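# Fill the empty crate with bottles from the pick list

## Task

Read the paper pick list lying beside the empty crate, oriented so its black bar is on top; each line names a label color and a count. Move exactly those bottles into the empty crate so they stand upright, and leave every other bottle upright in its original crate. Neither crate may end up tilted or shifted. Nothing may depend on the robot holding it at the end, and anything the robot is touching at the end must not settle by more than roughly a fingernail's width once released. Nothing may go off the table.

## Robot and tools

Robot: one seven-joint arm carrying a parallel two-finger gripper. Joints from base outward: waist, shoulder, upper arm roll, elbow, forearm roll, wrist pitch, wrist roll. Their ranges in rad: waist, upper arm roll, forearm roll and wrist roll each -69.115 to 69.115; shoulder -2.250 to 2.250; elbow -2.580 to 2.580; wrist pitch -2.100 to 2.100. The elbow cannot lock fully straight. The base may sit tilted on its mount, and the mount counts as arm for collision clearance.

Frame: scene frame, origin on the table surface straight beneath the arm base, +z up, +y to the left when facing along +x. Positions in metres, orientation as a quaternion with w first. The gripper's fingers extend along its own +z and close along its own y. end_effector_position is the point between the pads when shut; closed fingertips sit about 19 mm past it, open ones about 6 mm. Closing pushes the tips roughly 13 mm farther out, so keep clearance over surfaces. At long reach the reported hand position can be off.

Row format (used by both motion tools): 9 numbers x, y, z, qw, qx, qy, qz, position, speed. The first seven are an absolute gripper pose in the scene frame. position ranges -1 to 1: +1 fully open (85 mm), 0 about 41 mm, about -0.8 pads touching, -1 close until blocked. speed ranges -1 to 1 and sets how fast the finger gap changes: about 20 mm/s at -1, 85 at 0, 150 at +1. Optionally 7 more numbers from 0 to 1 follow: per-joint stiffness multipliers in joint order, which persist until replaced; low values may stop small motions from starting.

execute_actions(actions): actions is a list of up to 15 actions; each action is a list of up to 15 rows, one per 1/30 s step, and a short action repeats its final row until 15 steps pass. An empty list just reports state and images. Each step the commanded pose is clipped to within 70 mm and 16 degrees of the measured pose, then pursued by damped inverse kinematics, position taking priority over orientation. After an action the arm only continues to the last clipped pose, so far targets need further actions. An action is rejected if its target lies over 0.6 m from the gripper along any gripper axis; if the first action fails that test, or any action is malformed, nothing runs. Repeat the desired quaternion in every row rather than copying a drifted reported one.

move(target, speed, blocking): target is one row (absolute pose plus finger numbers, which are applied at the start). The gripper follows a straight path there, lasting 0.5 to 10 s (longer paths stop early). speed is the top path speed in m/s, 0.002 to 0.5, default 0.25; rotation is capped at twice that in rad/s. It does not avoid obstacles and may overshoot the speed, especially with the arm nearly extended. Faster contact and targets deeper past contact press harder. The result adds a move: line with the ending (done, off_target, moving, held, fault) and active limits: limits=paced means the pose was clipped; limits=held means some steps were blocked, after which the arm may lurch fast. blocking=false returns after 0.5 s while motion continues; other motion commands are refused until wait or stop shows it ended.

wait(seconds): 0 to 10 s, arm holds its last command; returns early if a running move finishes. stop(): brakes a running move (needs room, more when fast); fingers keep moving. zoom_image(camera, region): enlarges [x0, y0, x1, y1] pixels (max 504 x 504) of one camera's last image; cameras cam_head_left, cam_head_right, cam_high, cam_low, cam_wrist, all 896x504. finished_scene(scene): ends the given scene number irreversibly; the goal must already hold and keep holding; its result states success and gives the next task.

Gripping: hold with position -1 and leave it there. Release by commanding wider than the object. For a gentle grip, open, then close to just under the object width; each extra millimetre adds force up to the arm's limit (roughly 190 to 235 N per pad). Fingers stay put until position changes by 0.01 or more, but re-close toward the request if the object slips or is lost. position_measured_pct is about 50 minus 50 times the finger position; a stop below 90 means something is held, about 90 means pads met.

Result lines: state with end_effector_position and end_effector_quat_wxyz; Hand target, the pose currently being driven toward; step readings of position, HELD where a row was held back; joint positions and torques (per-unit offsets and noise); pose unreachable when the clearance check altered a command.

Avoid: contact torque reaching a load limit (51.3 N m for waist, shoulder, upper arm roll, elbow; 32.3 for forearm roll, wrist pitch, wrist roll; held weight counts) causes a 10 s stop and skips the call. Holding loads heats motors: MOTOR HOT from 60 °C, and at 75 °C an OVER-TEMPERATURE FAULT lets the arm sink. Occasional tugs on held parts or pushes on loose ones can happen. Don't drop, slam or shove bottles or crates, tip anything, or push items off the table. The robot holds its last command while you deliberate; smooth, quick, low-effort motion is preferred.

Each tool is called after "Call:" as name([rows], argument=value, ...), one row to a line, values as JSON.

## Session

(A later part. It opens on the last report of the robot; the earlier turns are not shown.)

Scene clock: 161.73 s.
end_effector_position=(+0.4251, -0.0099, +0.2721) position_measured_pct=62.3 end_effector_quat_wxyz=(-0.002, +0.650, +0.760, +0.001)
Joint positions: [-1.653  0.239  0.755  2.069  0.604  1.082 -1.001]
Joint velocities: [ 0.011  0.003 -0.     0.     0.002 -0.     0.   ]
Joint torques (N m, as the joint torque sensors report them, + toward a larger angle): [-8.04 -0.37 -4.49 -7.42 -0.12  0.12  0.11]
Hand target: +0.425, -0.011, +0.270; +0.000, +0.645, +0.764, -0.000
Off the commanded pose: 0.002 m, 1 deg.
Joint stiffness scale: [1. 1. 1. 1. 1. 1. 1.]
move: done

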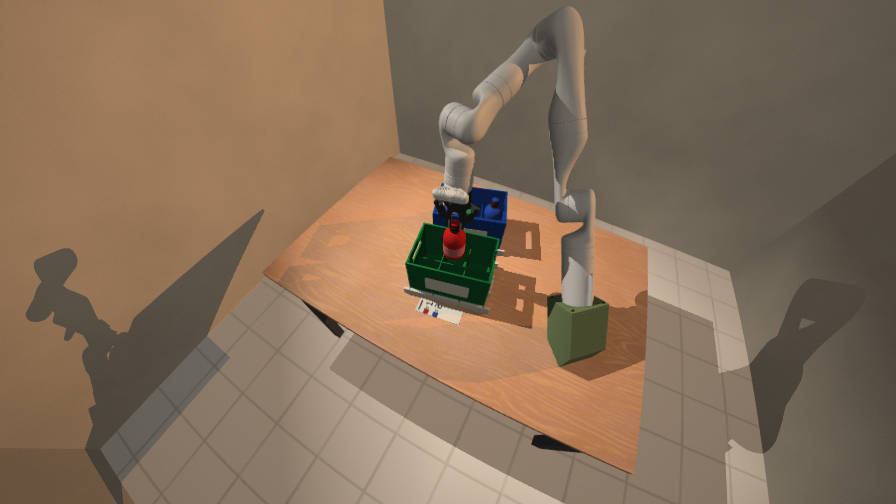

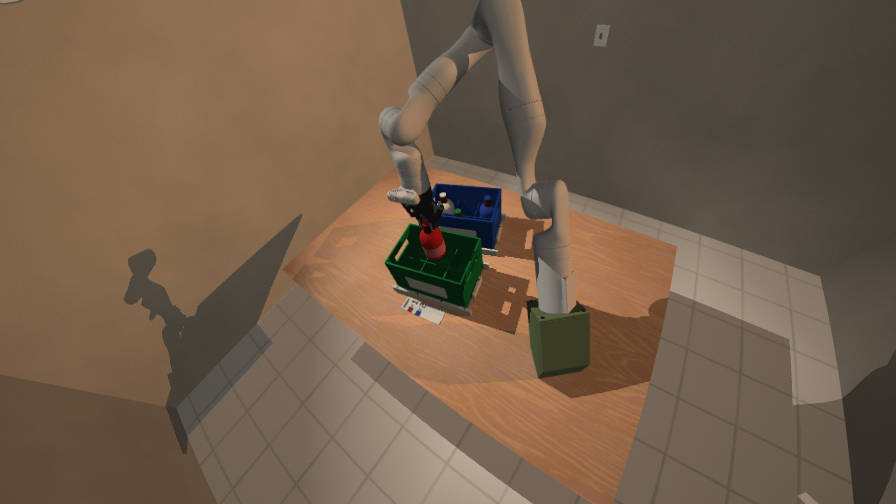

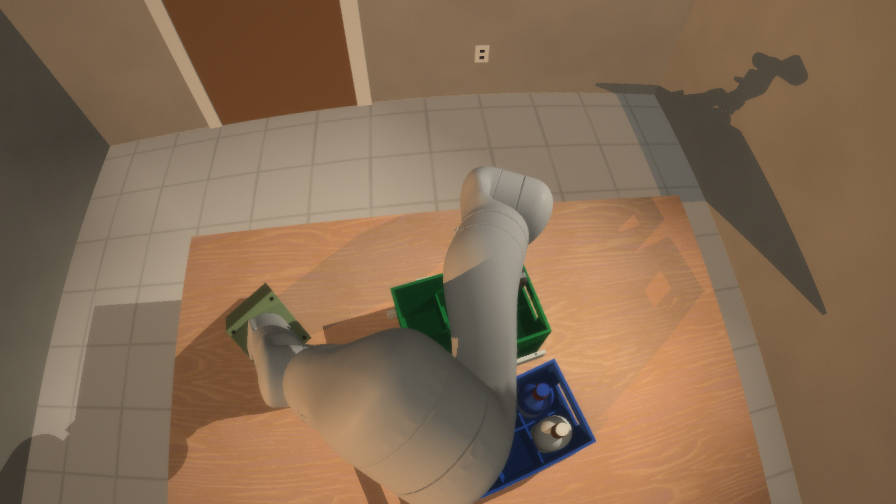

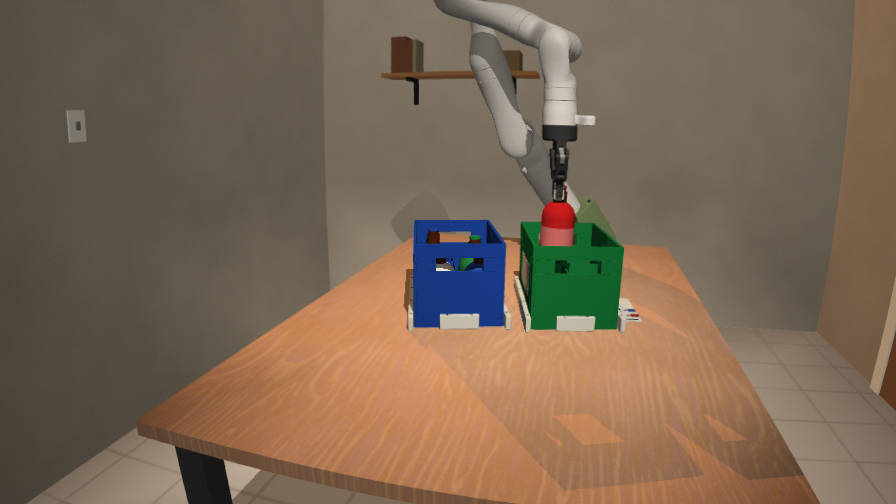

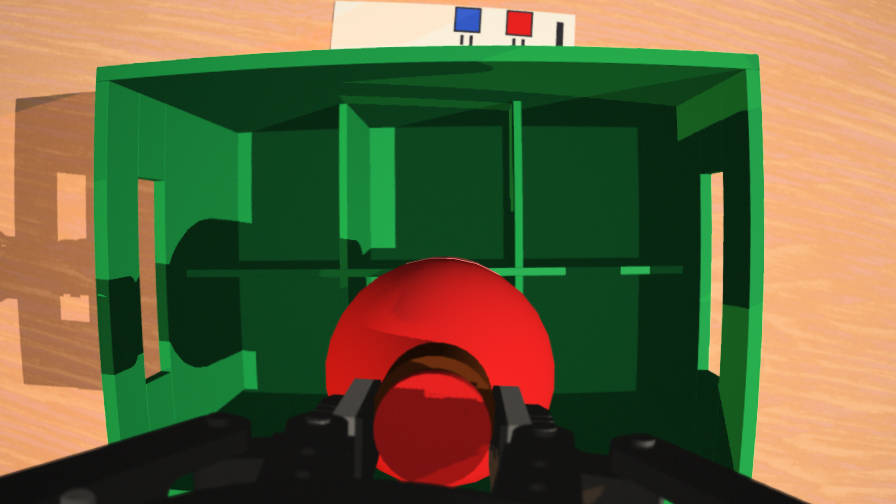

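Call:
move(target=[0.423,-0.021,0.25,0,0.645,0.764,0,-0.3,0], speed=0.03)

Call:
move(target=[0.423,-0.021,0.205,0,0.645,0.764,0,-0.3,0], speed=0.02)

Scene clock: 168.90 s.
end_effector_position=(+0.4231, -0.0197, +0.2522) position_measured_pct=62.3 end_effector_quat_wxyz=(-0.001, +0.649, +0.761, +0.001)
Joint positions: [-1.618  0.239  0.767  2.119  0.634  1.016 -1.001]
Joint velocities: [ 0.009  0.     0.     0.     0.001 -0.    -0.   ]
Joint torques (N m, as the joint torque sensors report them, + toward a larger angle): [-7.93 -0.58 -4.47 -6.9  -0.38  0.11  0.12]
Hand target: +0.423, -0.021, +0.250; +0.000, +0.645, +0.764, -0.000
Off the commanded pose: 0.003 m, 1 deg.
Joint stiffness scale: [1. 1. 1. 1. 1. 1. 1.]
move: done

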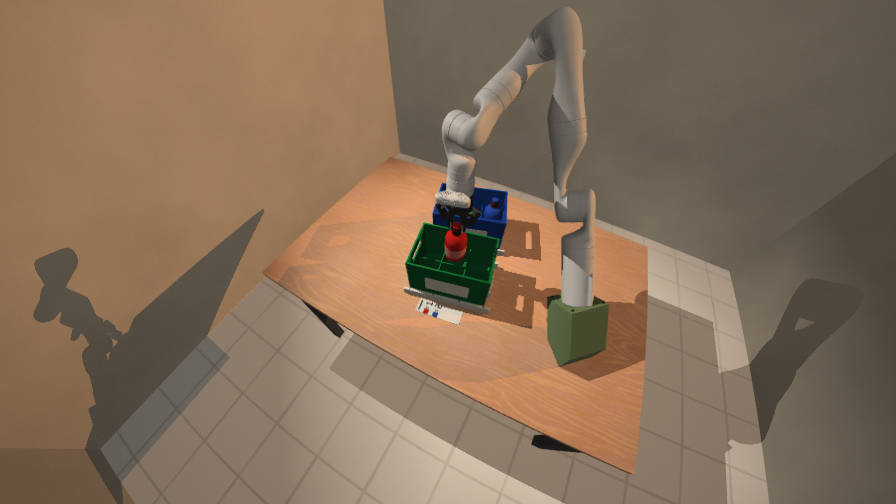

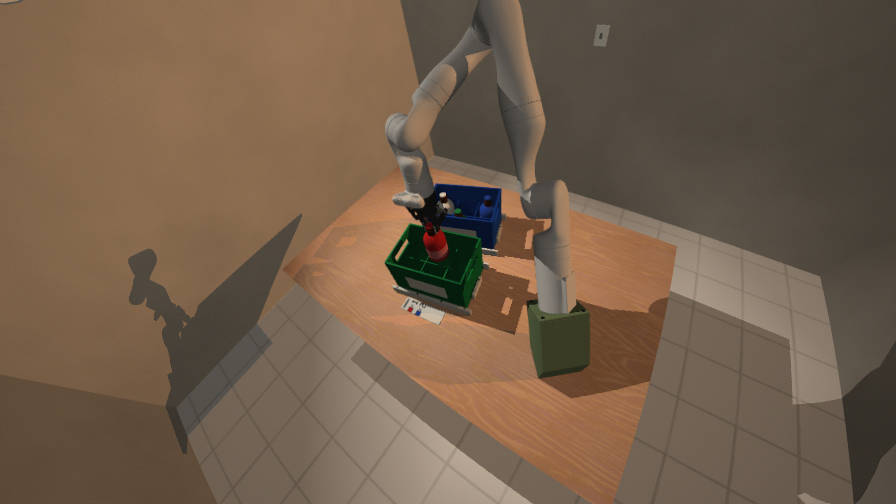

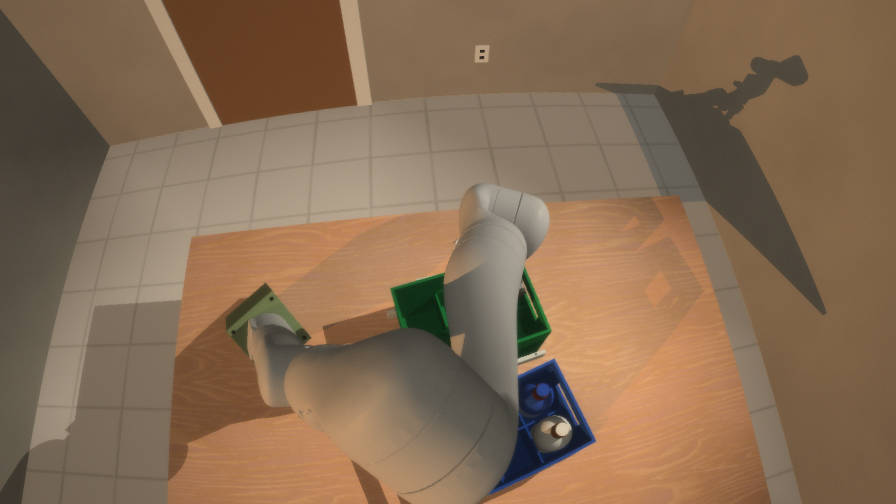

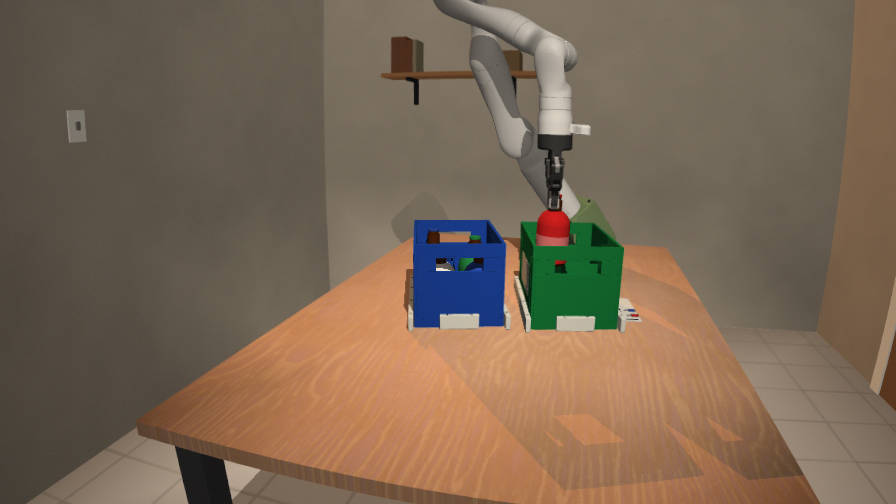

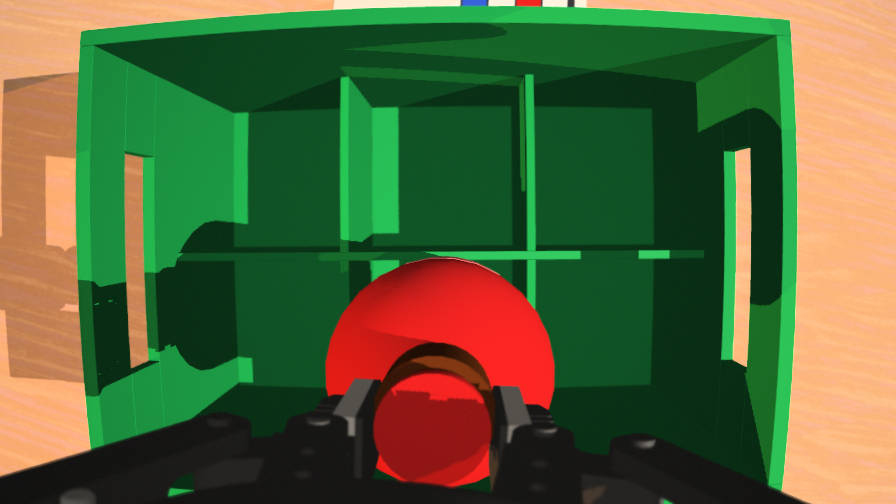

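Scene clock: 171.57 s.
end_effector_position=(+0.4237, -0.0209, +0.2066) position_measured_pct=62.3 end_effector_quat_wxyz=(-0.001, +0.650, +0.760, -0.000)
Joint positions: [-1.501  0.324  0.771  2.184  0.668  0.828 -1.001]
Joint velocities: [ 0.007  0.004 -0.     0.     0.002 -0.003 -0.   ]
Joint torques (N m, as the joint torque sensors report them, + toward a larger angle): [-8.18 -2.18 -3.95 -5.8  -0.37  0.02  0.08]
Hand target: +0.423, -0.021, +0.205; -0.000, +0.645, +0.764, -0.000
Off the commanded pose: 0.002 m, 1 deg.
Joint stiffness scale: [1. 1. 1. 1. 1. 1. 1.]
move: done

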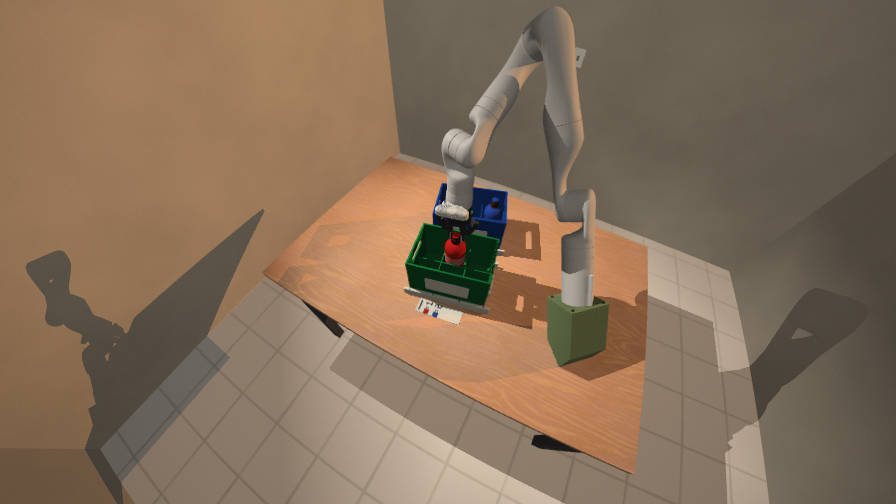

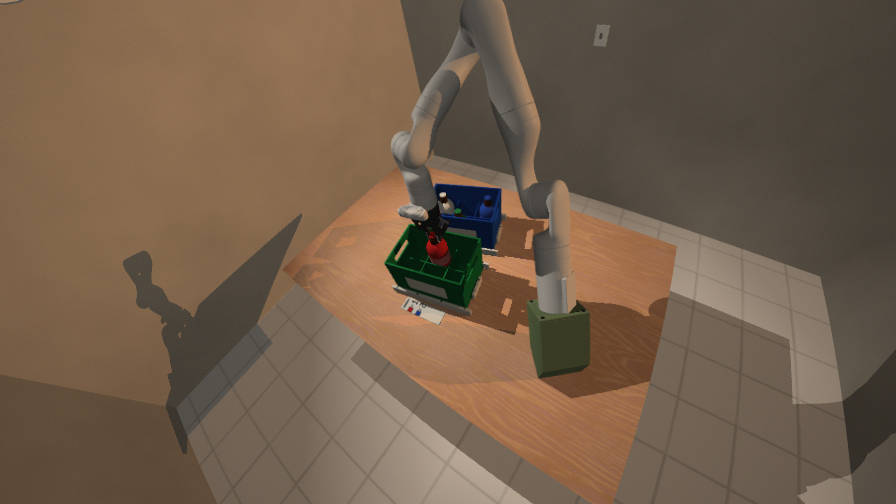

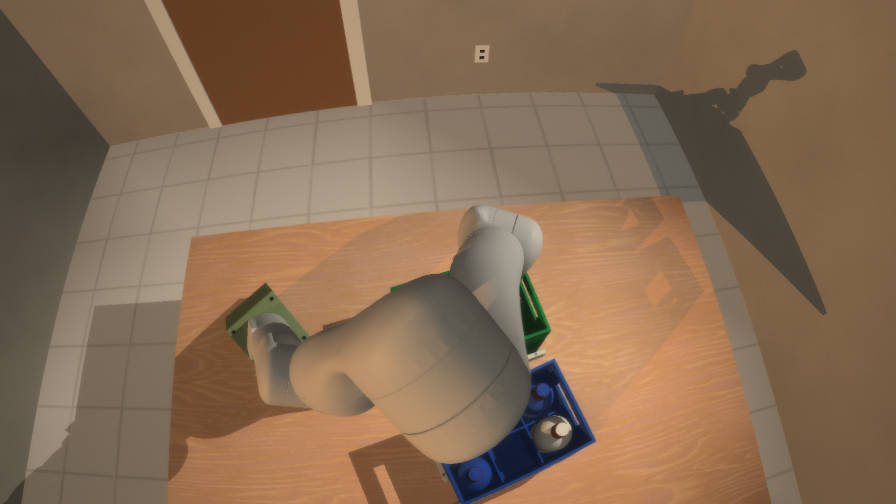

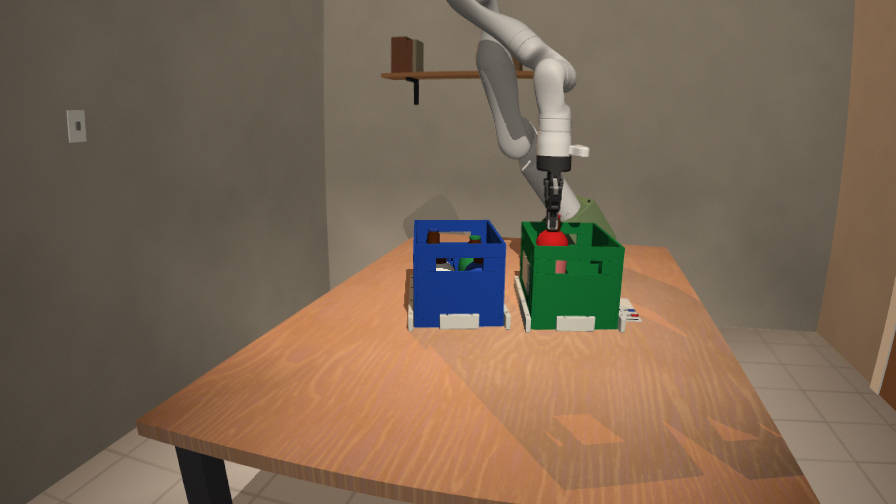

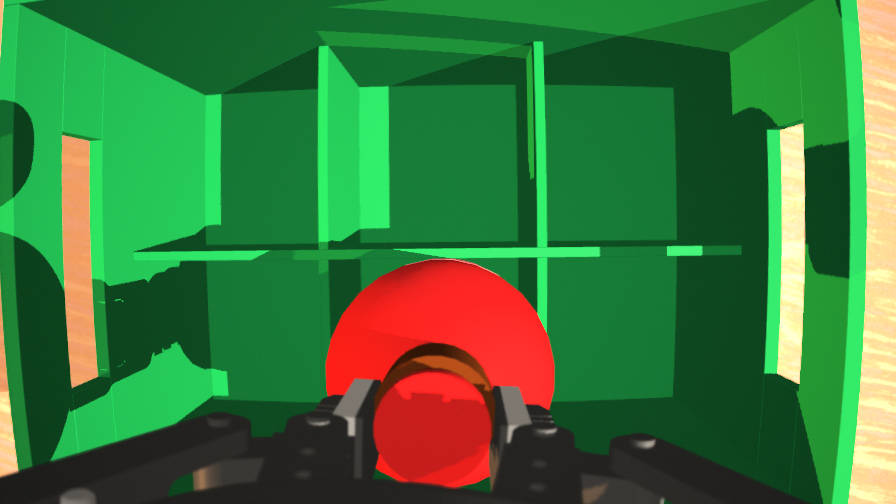

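Call:
move(target=[0.423,-0.021,0.16,0,0.645,0.764,0,-0.3,0], speed=0.02)

Scene clock: 178.63 s.
end_effector_position=(+0.4239, -0.0209, +0.1615) position_measured_pct=62.3 end_effector_quat_wxyz=(+0.000, +0.645, +0.765, -0.000)
Joint positions: [-1.385  0.43   0.775  2.232  0.711  0.638 -1.001]
Joint velocities: [ 0.004  0.008  0.002  0.    -0.001 -0.004  0.   ]
Joint torques (N m, as the joint torque sensors report them, + toward a larger angle): [-9.16 -4.78 -3.8  -4.53 -0.56 -0.62  0.05]
Hand target: +0.423, -0.021, +0.160; -0.000, +0.645, +0.764, -0.000
Off the commanded pose: 0.002 m, 0 deg.
Joint stiffness scale: [1. 1. 1. 1. 1. 1. 1.]
move: done

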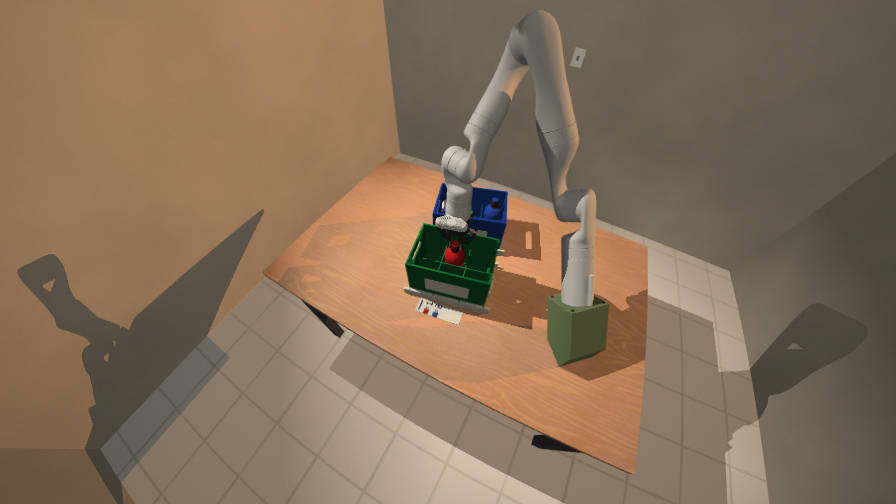

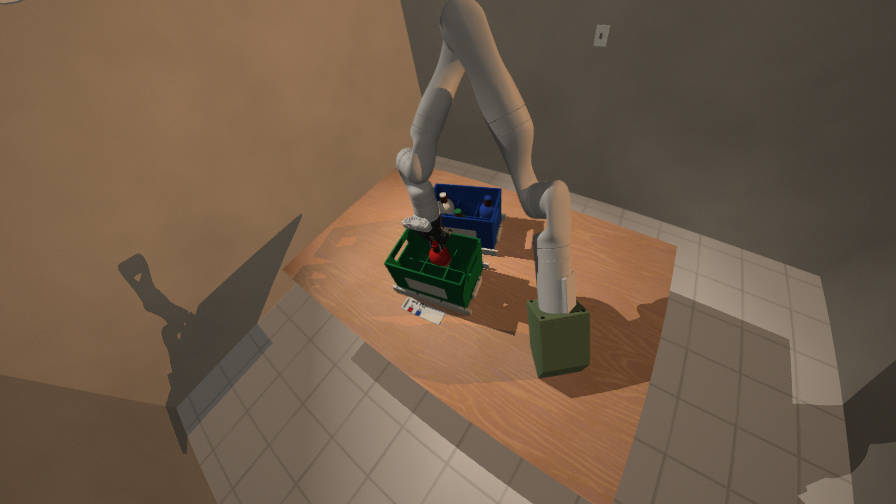

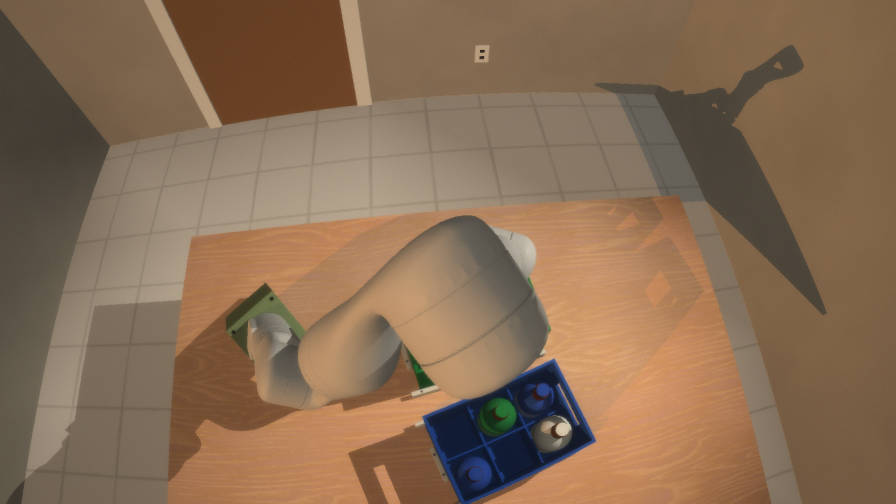

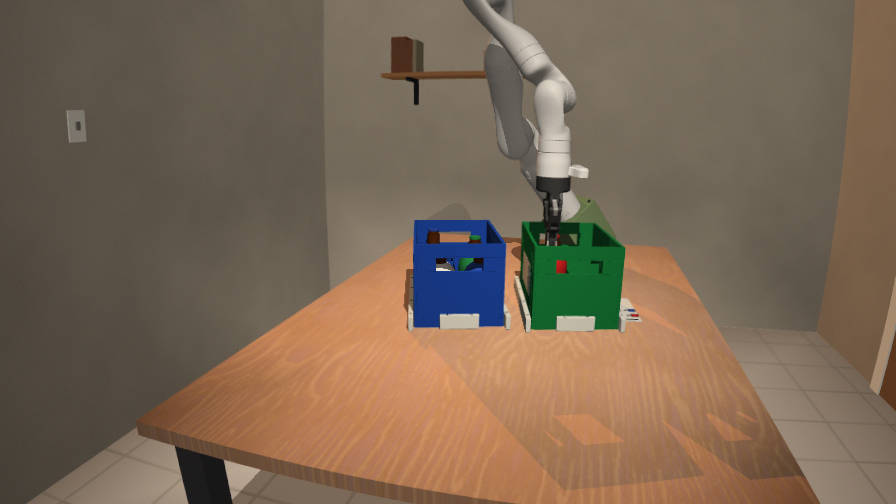

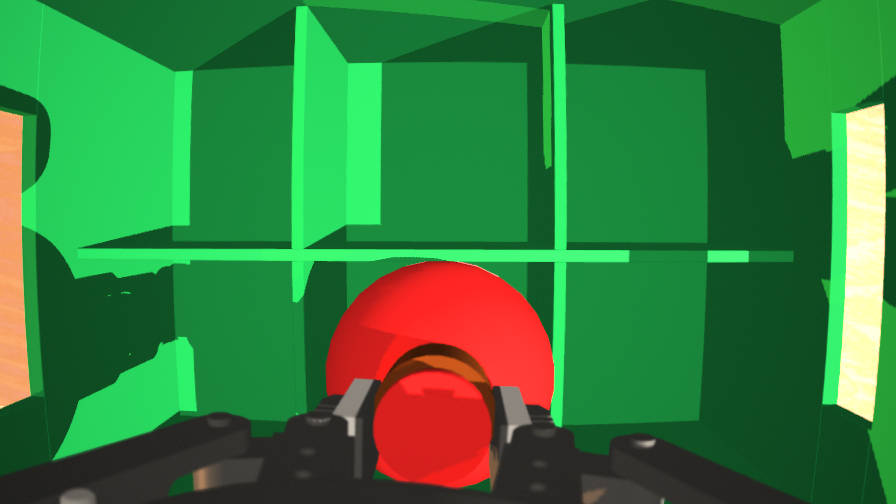

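Call:
execute_actions([
  [[0.423,-0.021,0.16,0,0.645,0.764,0,0.3,0]],
])

Call:
move(target=[0.423,-0.021,0.3,0,0.645,0.764,0,0.3,0], speed=0.15)

Call:
move(target=[0.538,-0.173,0.25,0,0.62,0.785,0,0.3,0])

Scene clock: 185.27 s.
end_effector_position=(+0.4241, -0.0204, +0.1613) position_measured_pct=35.3 end_effector_quat_wxyz=(+0.000, +0.645, +0.765, +0.000)
Joint positions: [-1.385  0.431  0.775  2.232  0.711  0.635 -1.001]
Joint velocities: [-0.    -0.     0.001 -0.     0.     0.    -0.   ]
Joint torques (N m, as the joint torque sensors report them, + toward a larger angle): [-7.44 -3.74 -2.35 -3.48 -0.28  0.12  0.16]
Hand target: +0.423, -0.021, +0.160; -0.000, +0.645, +0.764, -0.000
Off the commanded pose: 0.002 m, 0 deg.
Joint stiffness scale: [1. 1. 1. 1. 1. 1. 1.]
Step readings (end_effector_position):
0: (+0.4238, -0.0209, +0.1613)
1: (+0.4238, -0.0210, +0.1613)
2: (+0.4239, -0.0210, +0.1613)
4: (+0.4240, -0.0207, +0.1613)
8: (+0.4241, -0.0205, +0.1613)
15: end_effector_position above

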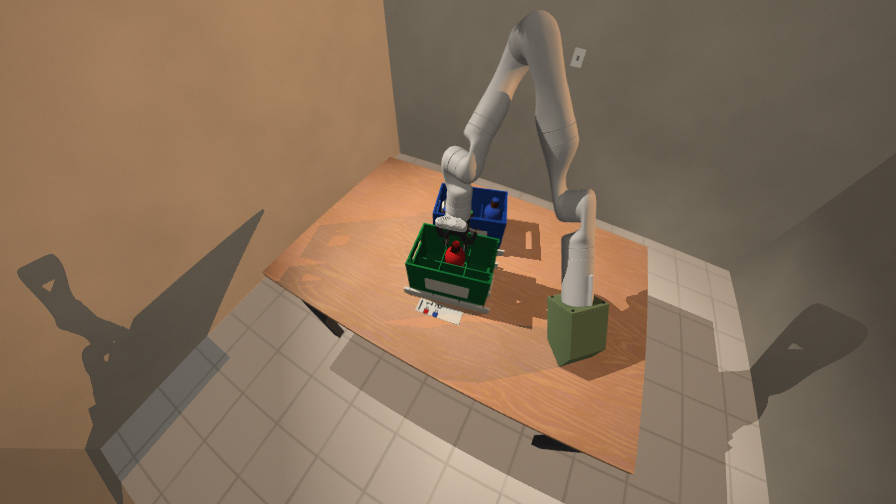

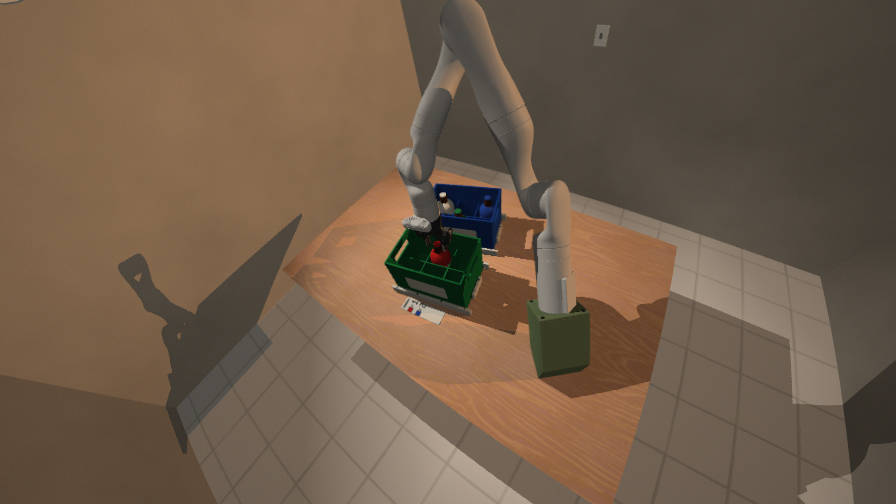

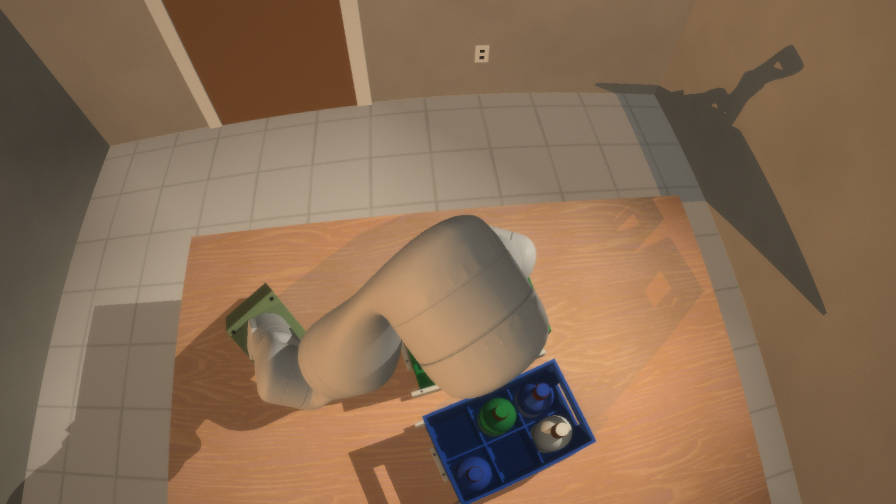

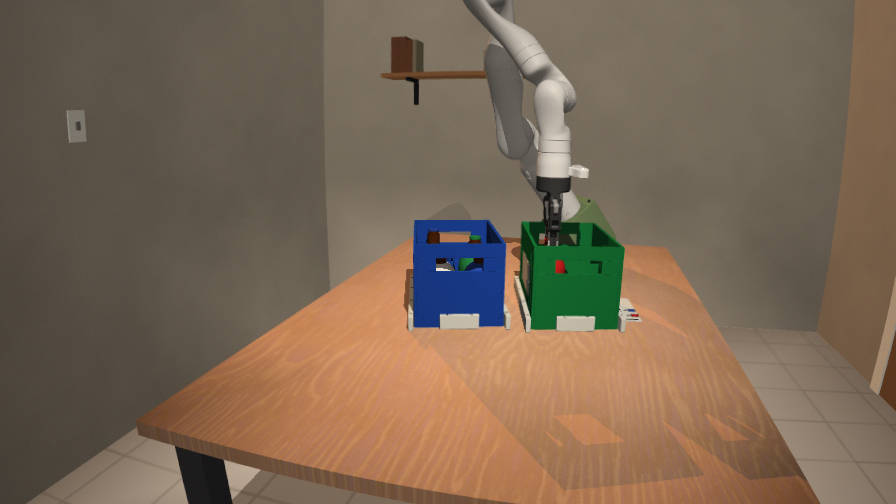

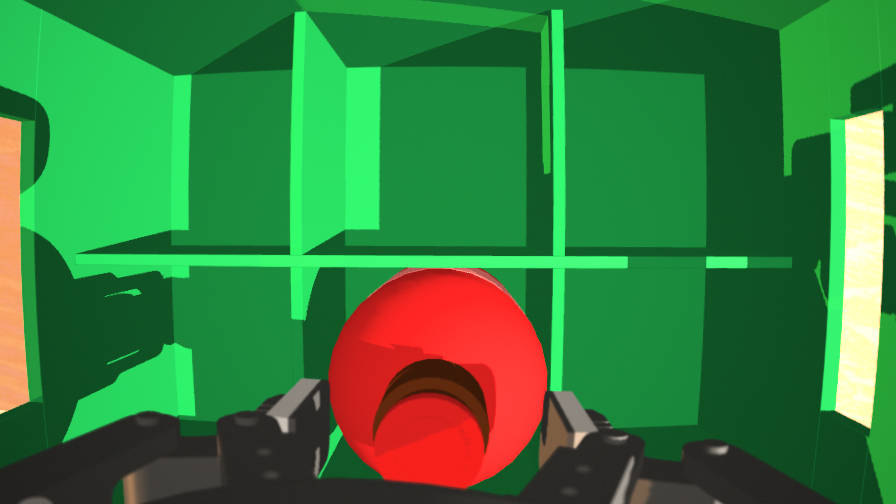

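Scene clock: 186.70 s.
end_effector_position=(+0.4233, -0.0222, +0.2981) position_measured_pct=34.9 end_effector_quat_wxyz=(+0.002, +0.641, +0.768, -0.001)
Joint positions: [-1.668  0.166  0.687  2.038  0.626  1.215 -1.009]
Joint velocities: [-0.01  -0.006  0.001 -0.    -0.001 -0.     0.   ]
Joint torques (N m, as the joint torque sensors report them, + toward a larger angle): [-6.03  0.99 -4.02 -6.23 -0.24  0.08  0.16]
Hand target: +0.423, -0.021, +0.301; +0.000, +0.646, +0.764, +0.000
Off the commanded pose: 0.002 m, 1 deg.
Joint stiffness scale: [1. 1. 1. 1. 1. 1. 1.]
move: done

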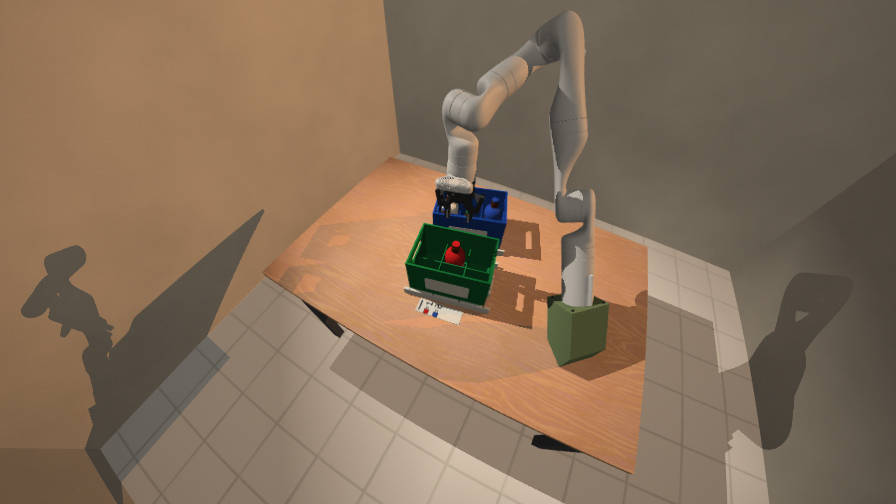

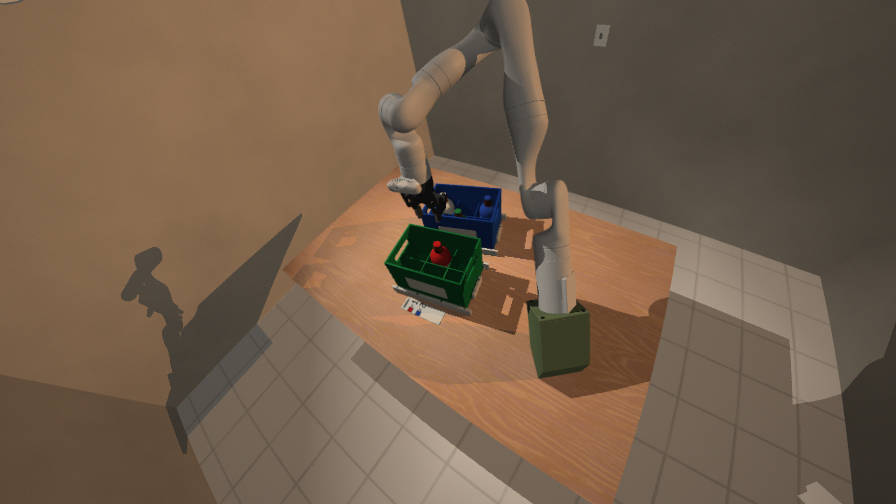

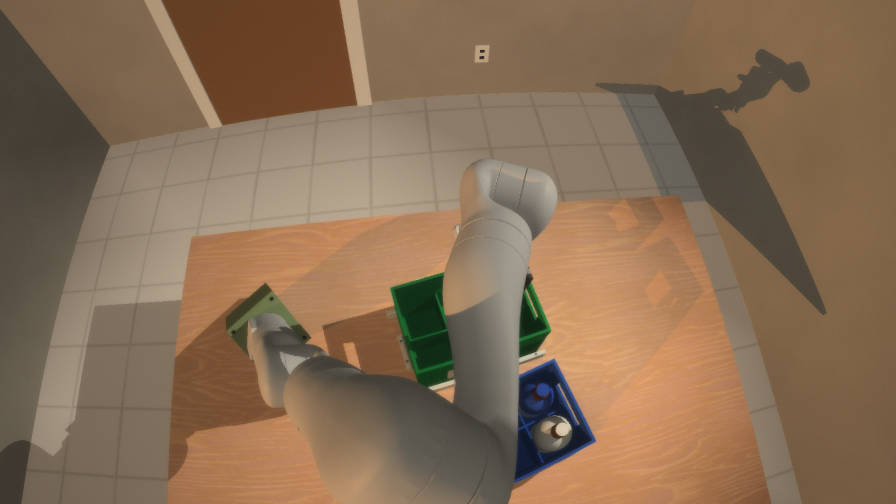

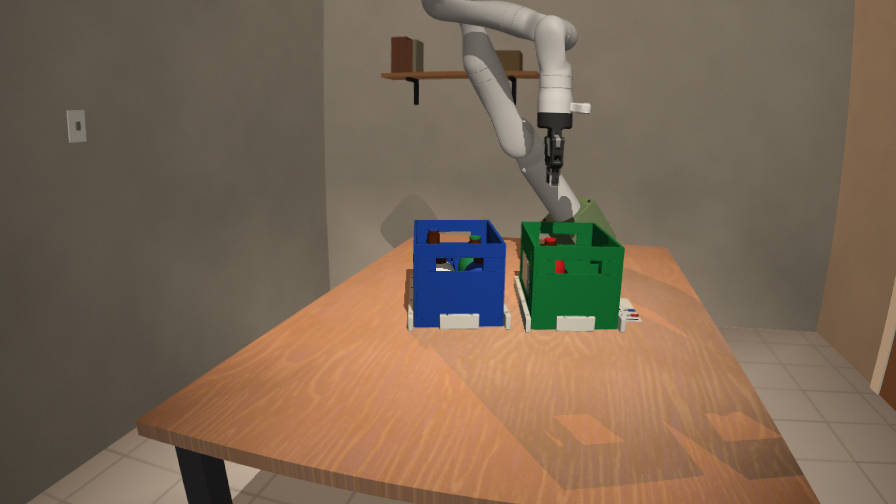

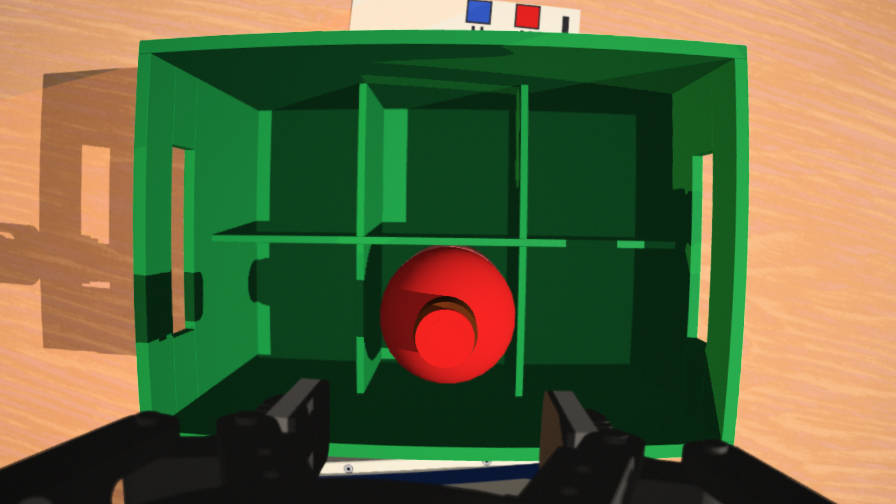

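Scene clock: 187.97 s.
end_effector_position=(+0.5355, -0.1733, +0.2504) position_measured_pct=34.9 end_effector_quat_wxyz=(-0.001, +0.621, +0.784, -0.002)
Joint positions: [-1.436  0.057  0.98   1.844  0.689  1.13  -0.405]
Joint velocities: [ 0.01   0.013 -0.    -0.004 -0.003 -0.001  0.005]
Joint torques (N m, as the joint torque sensors report them, + toward a larger angle): [-5.8   3.06 -4.52 -5.89 -0.34  0.    0.16]
Hand target: +0.538, -0.173, +0.250; -0.000, +0.620, +0.785, -0.000
Off the commanded pose: 0.003 m, 0 deg.
Joint stiffness scale: [1. 1. 1. 1. 1. 1. 1.]
move: done

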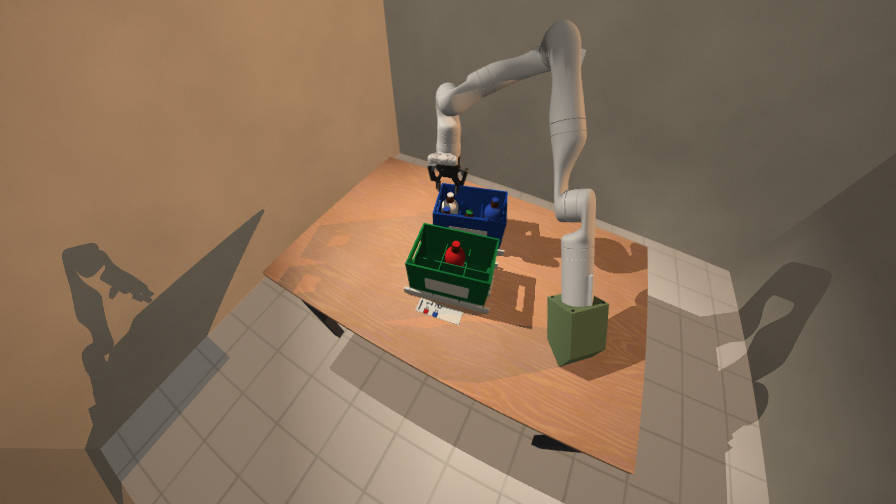

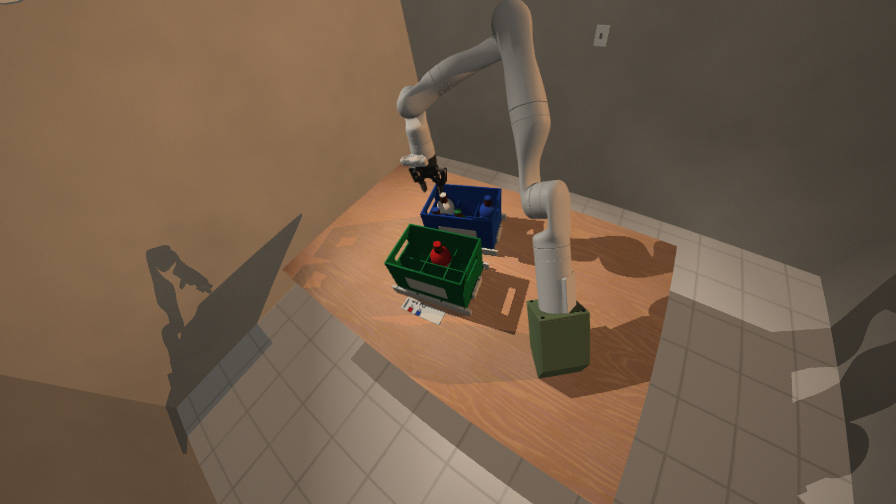

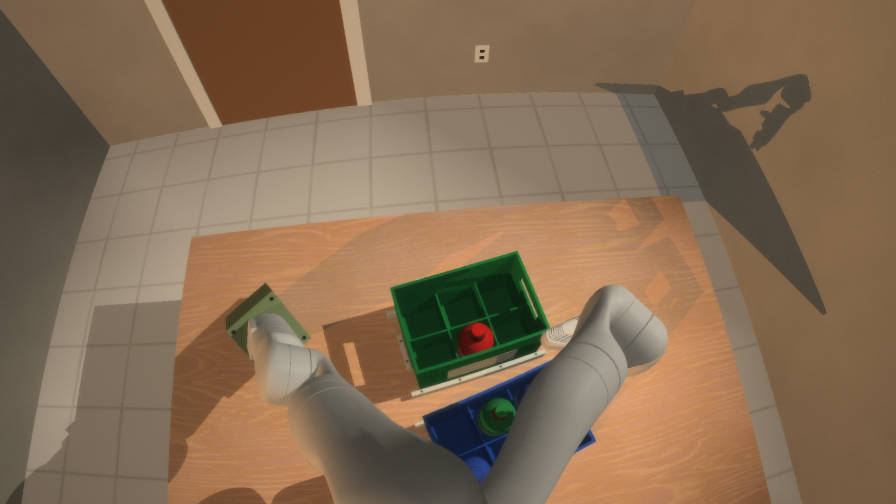

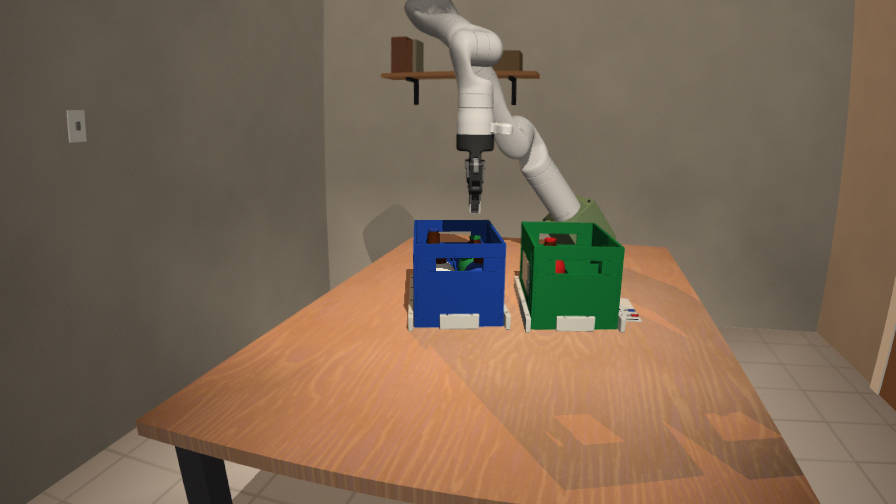

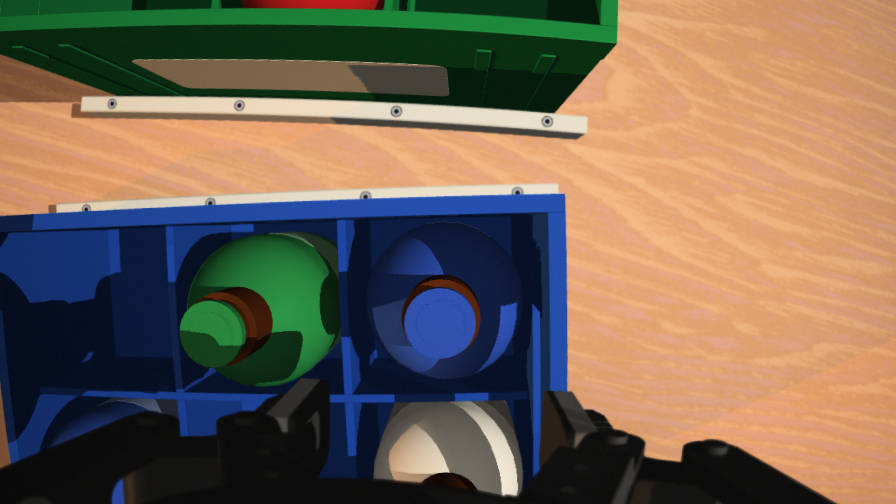

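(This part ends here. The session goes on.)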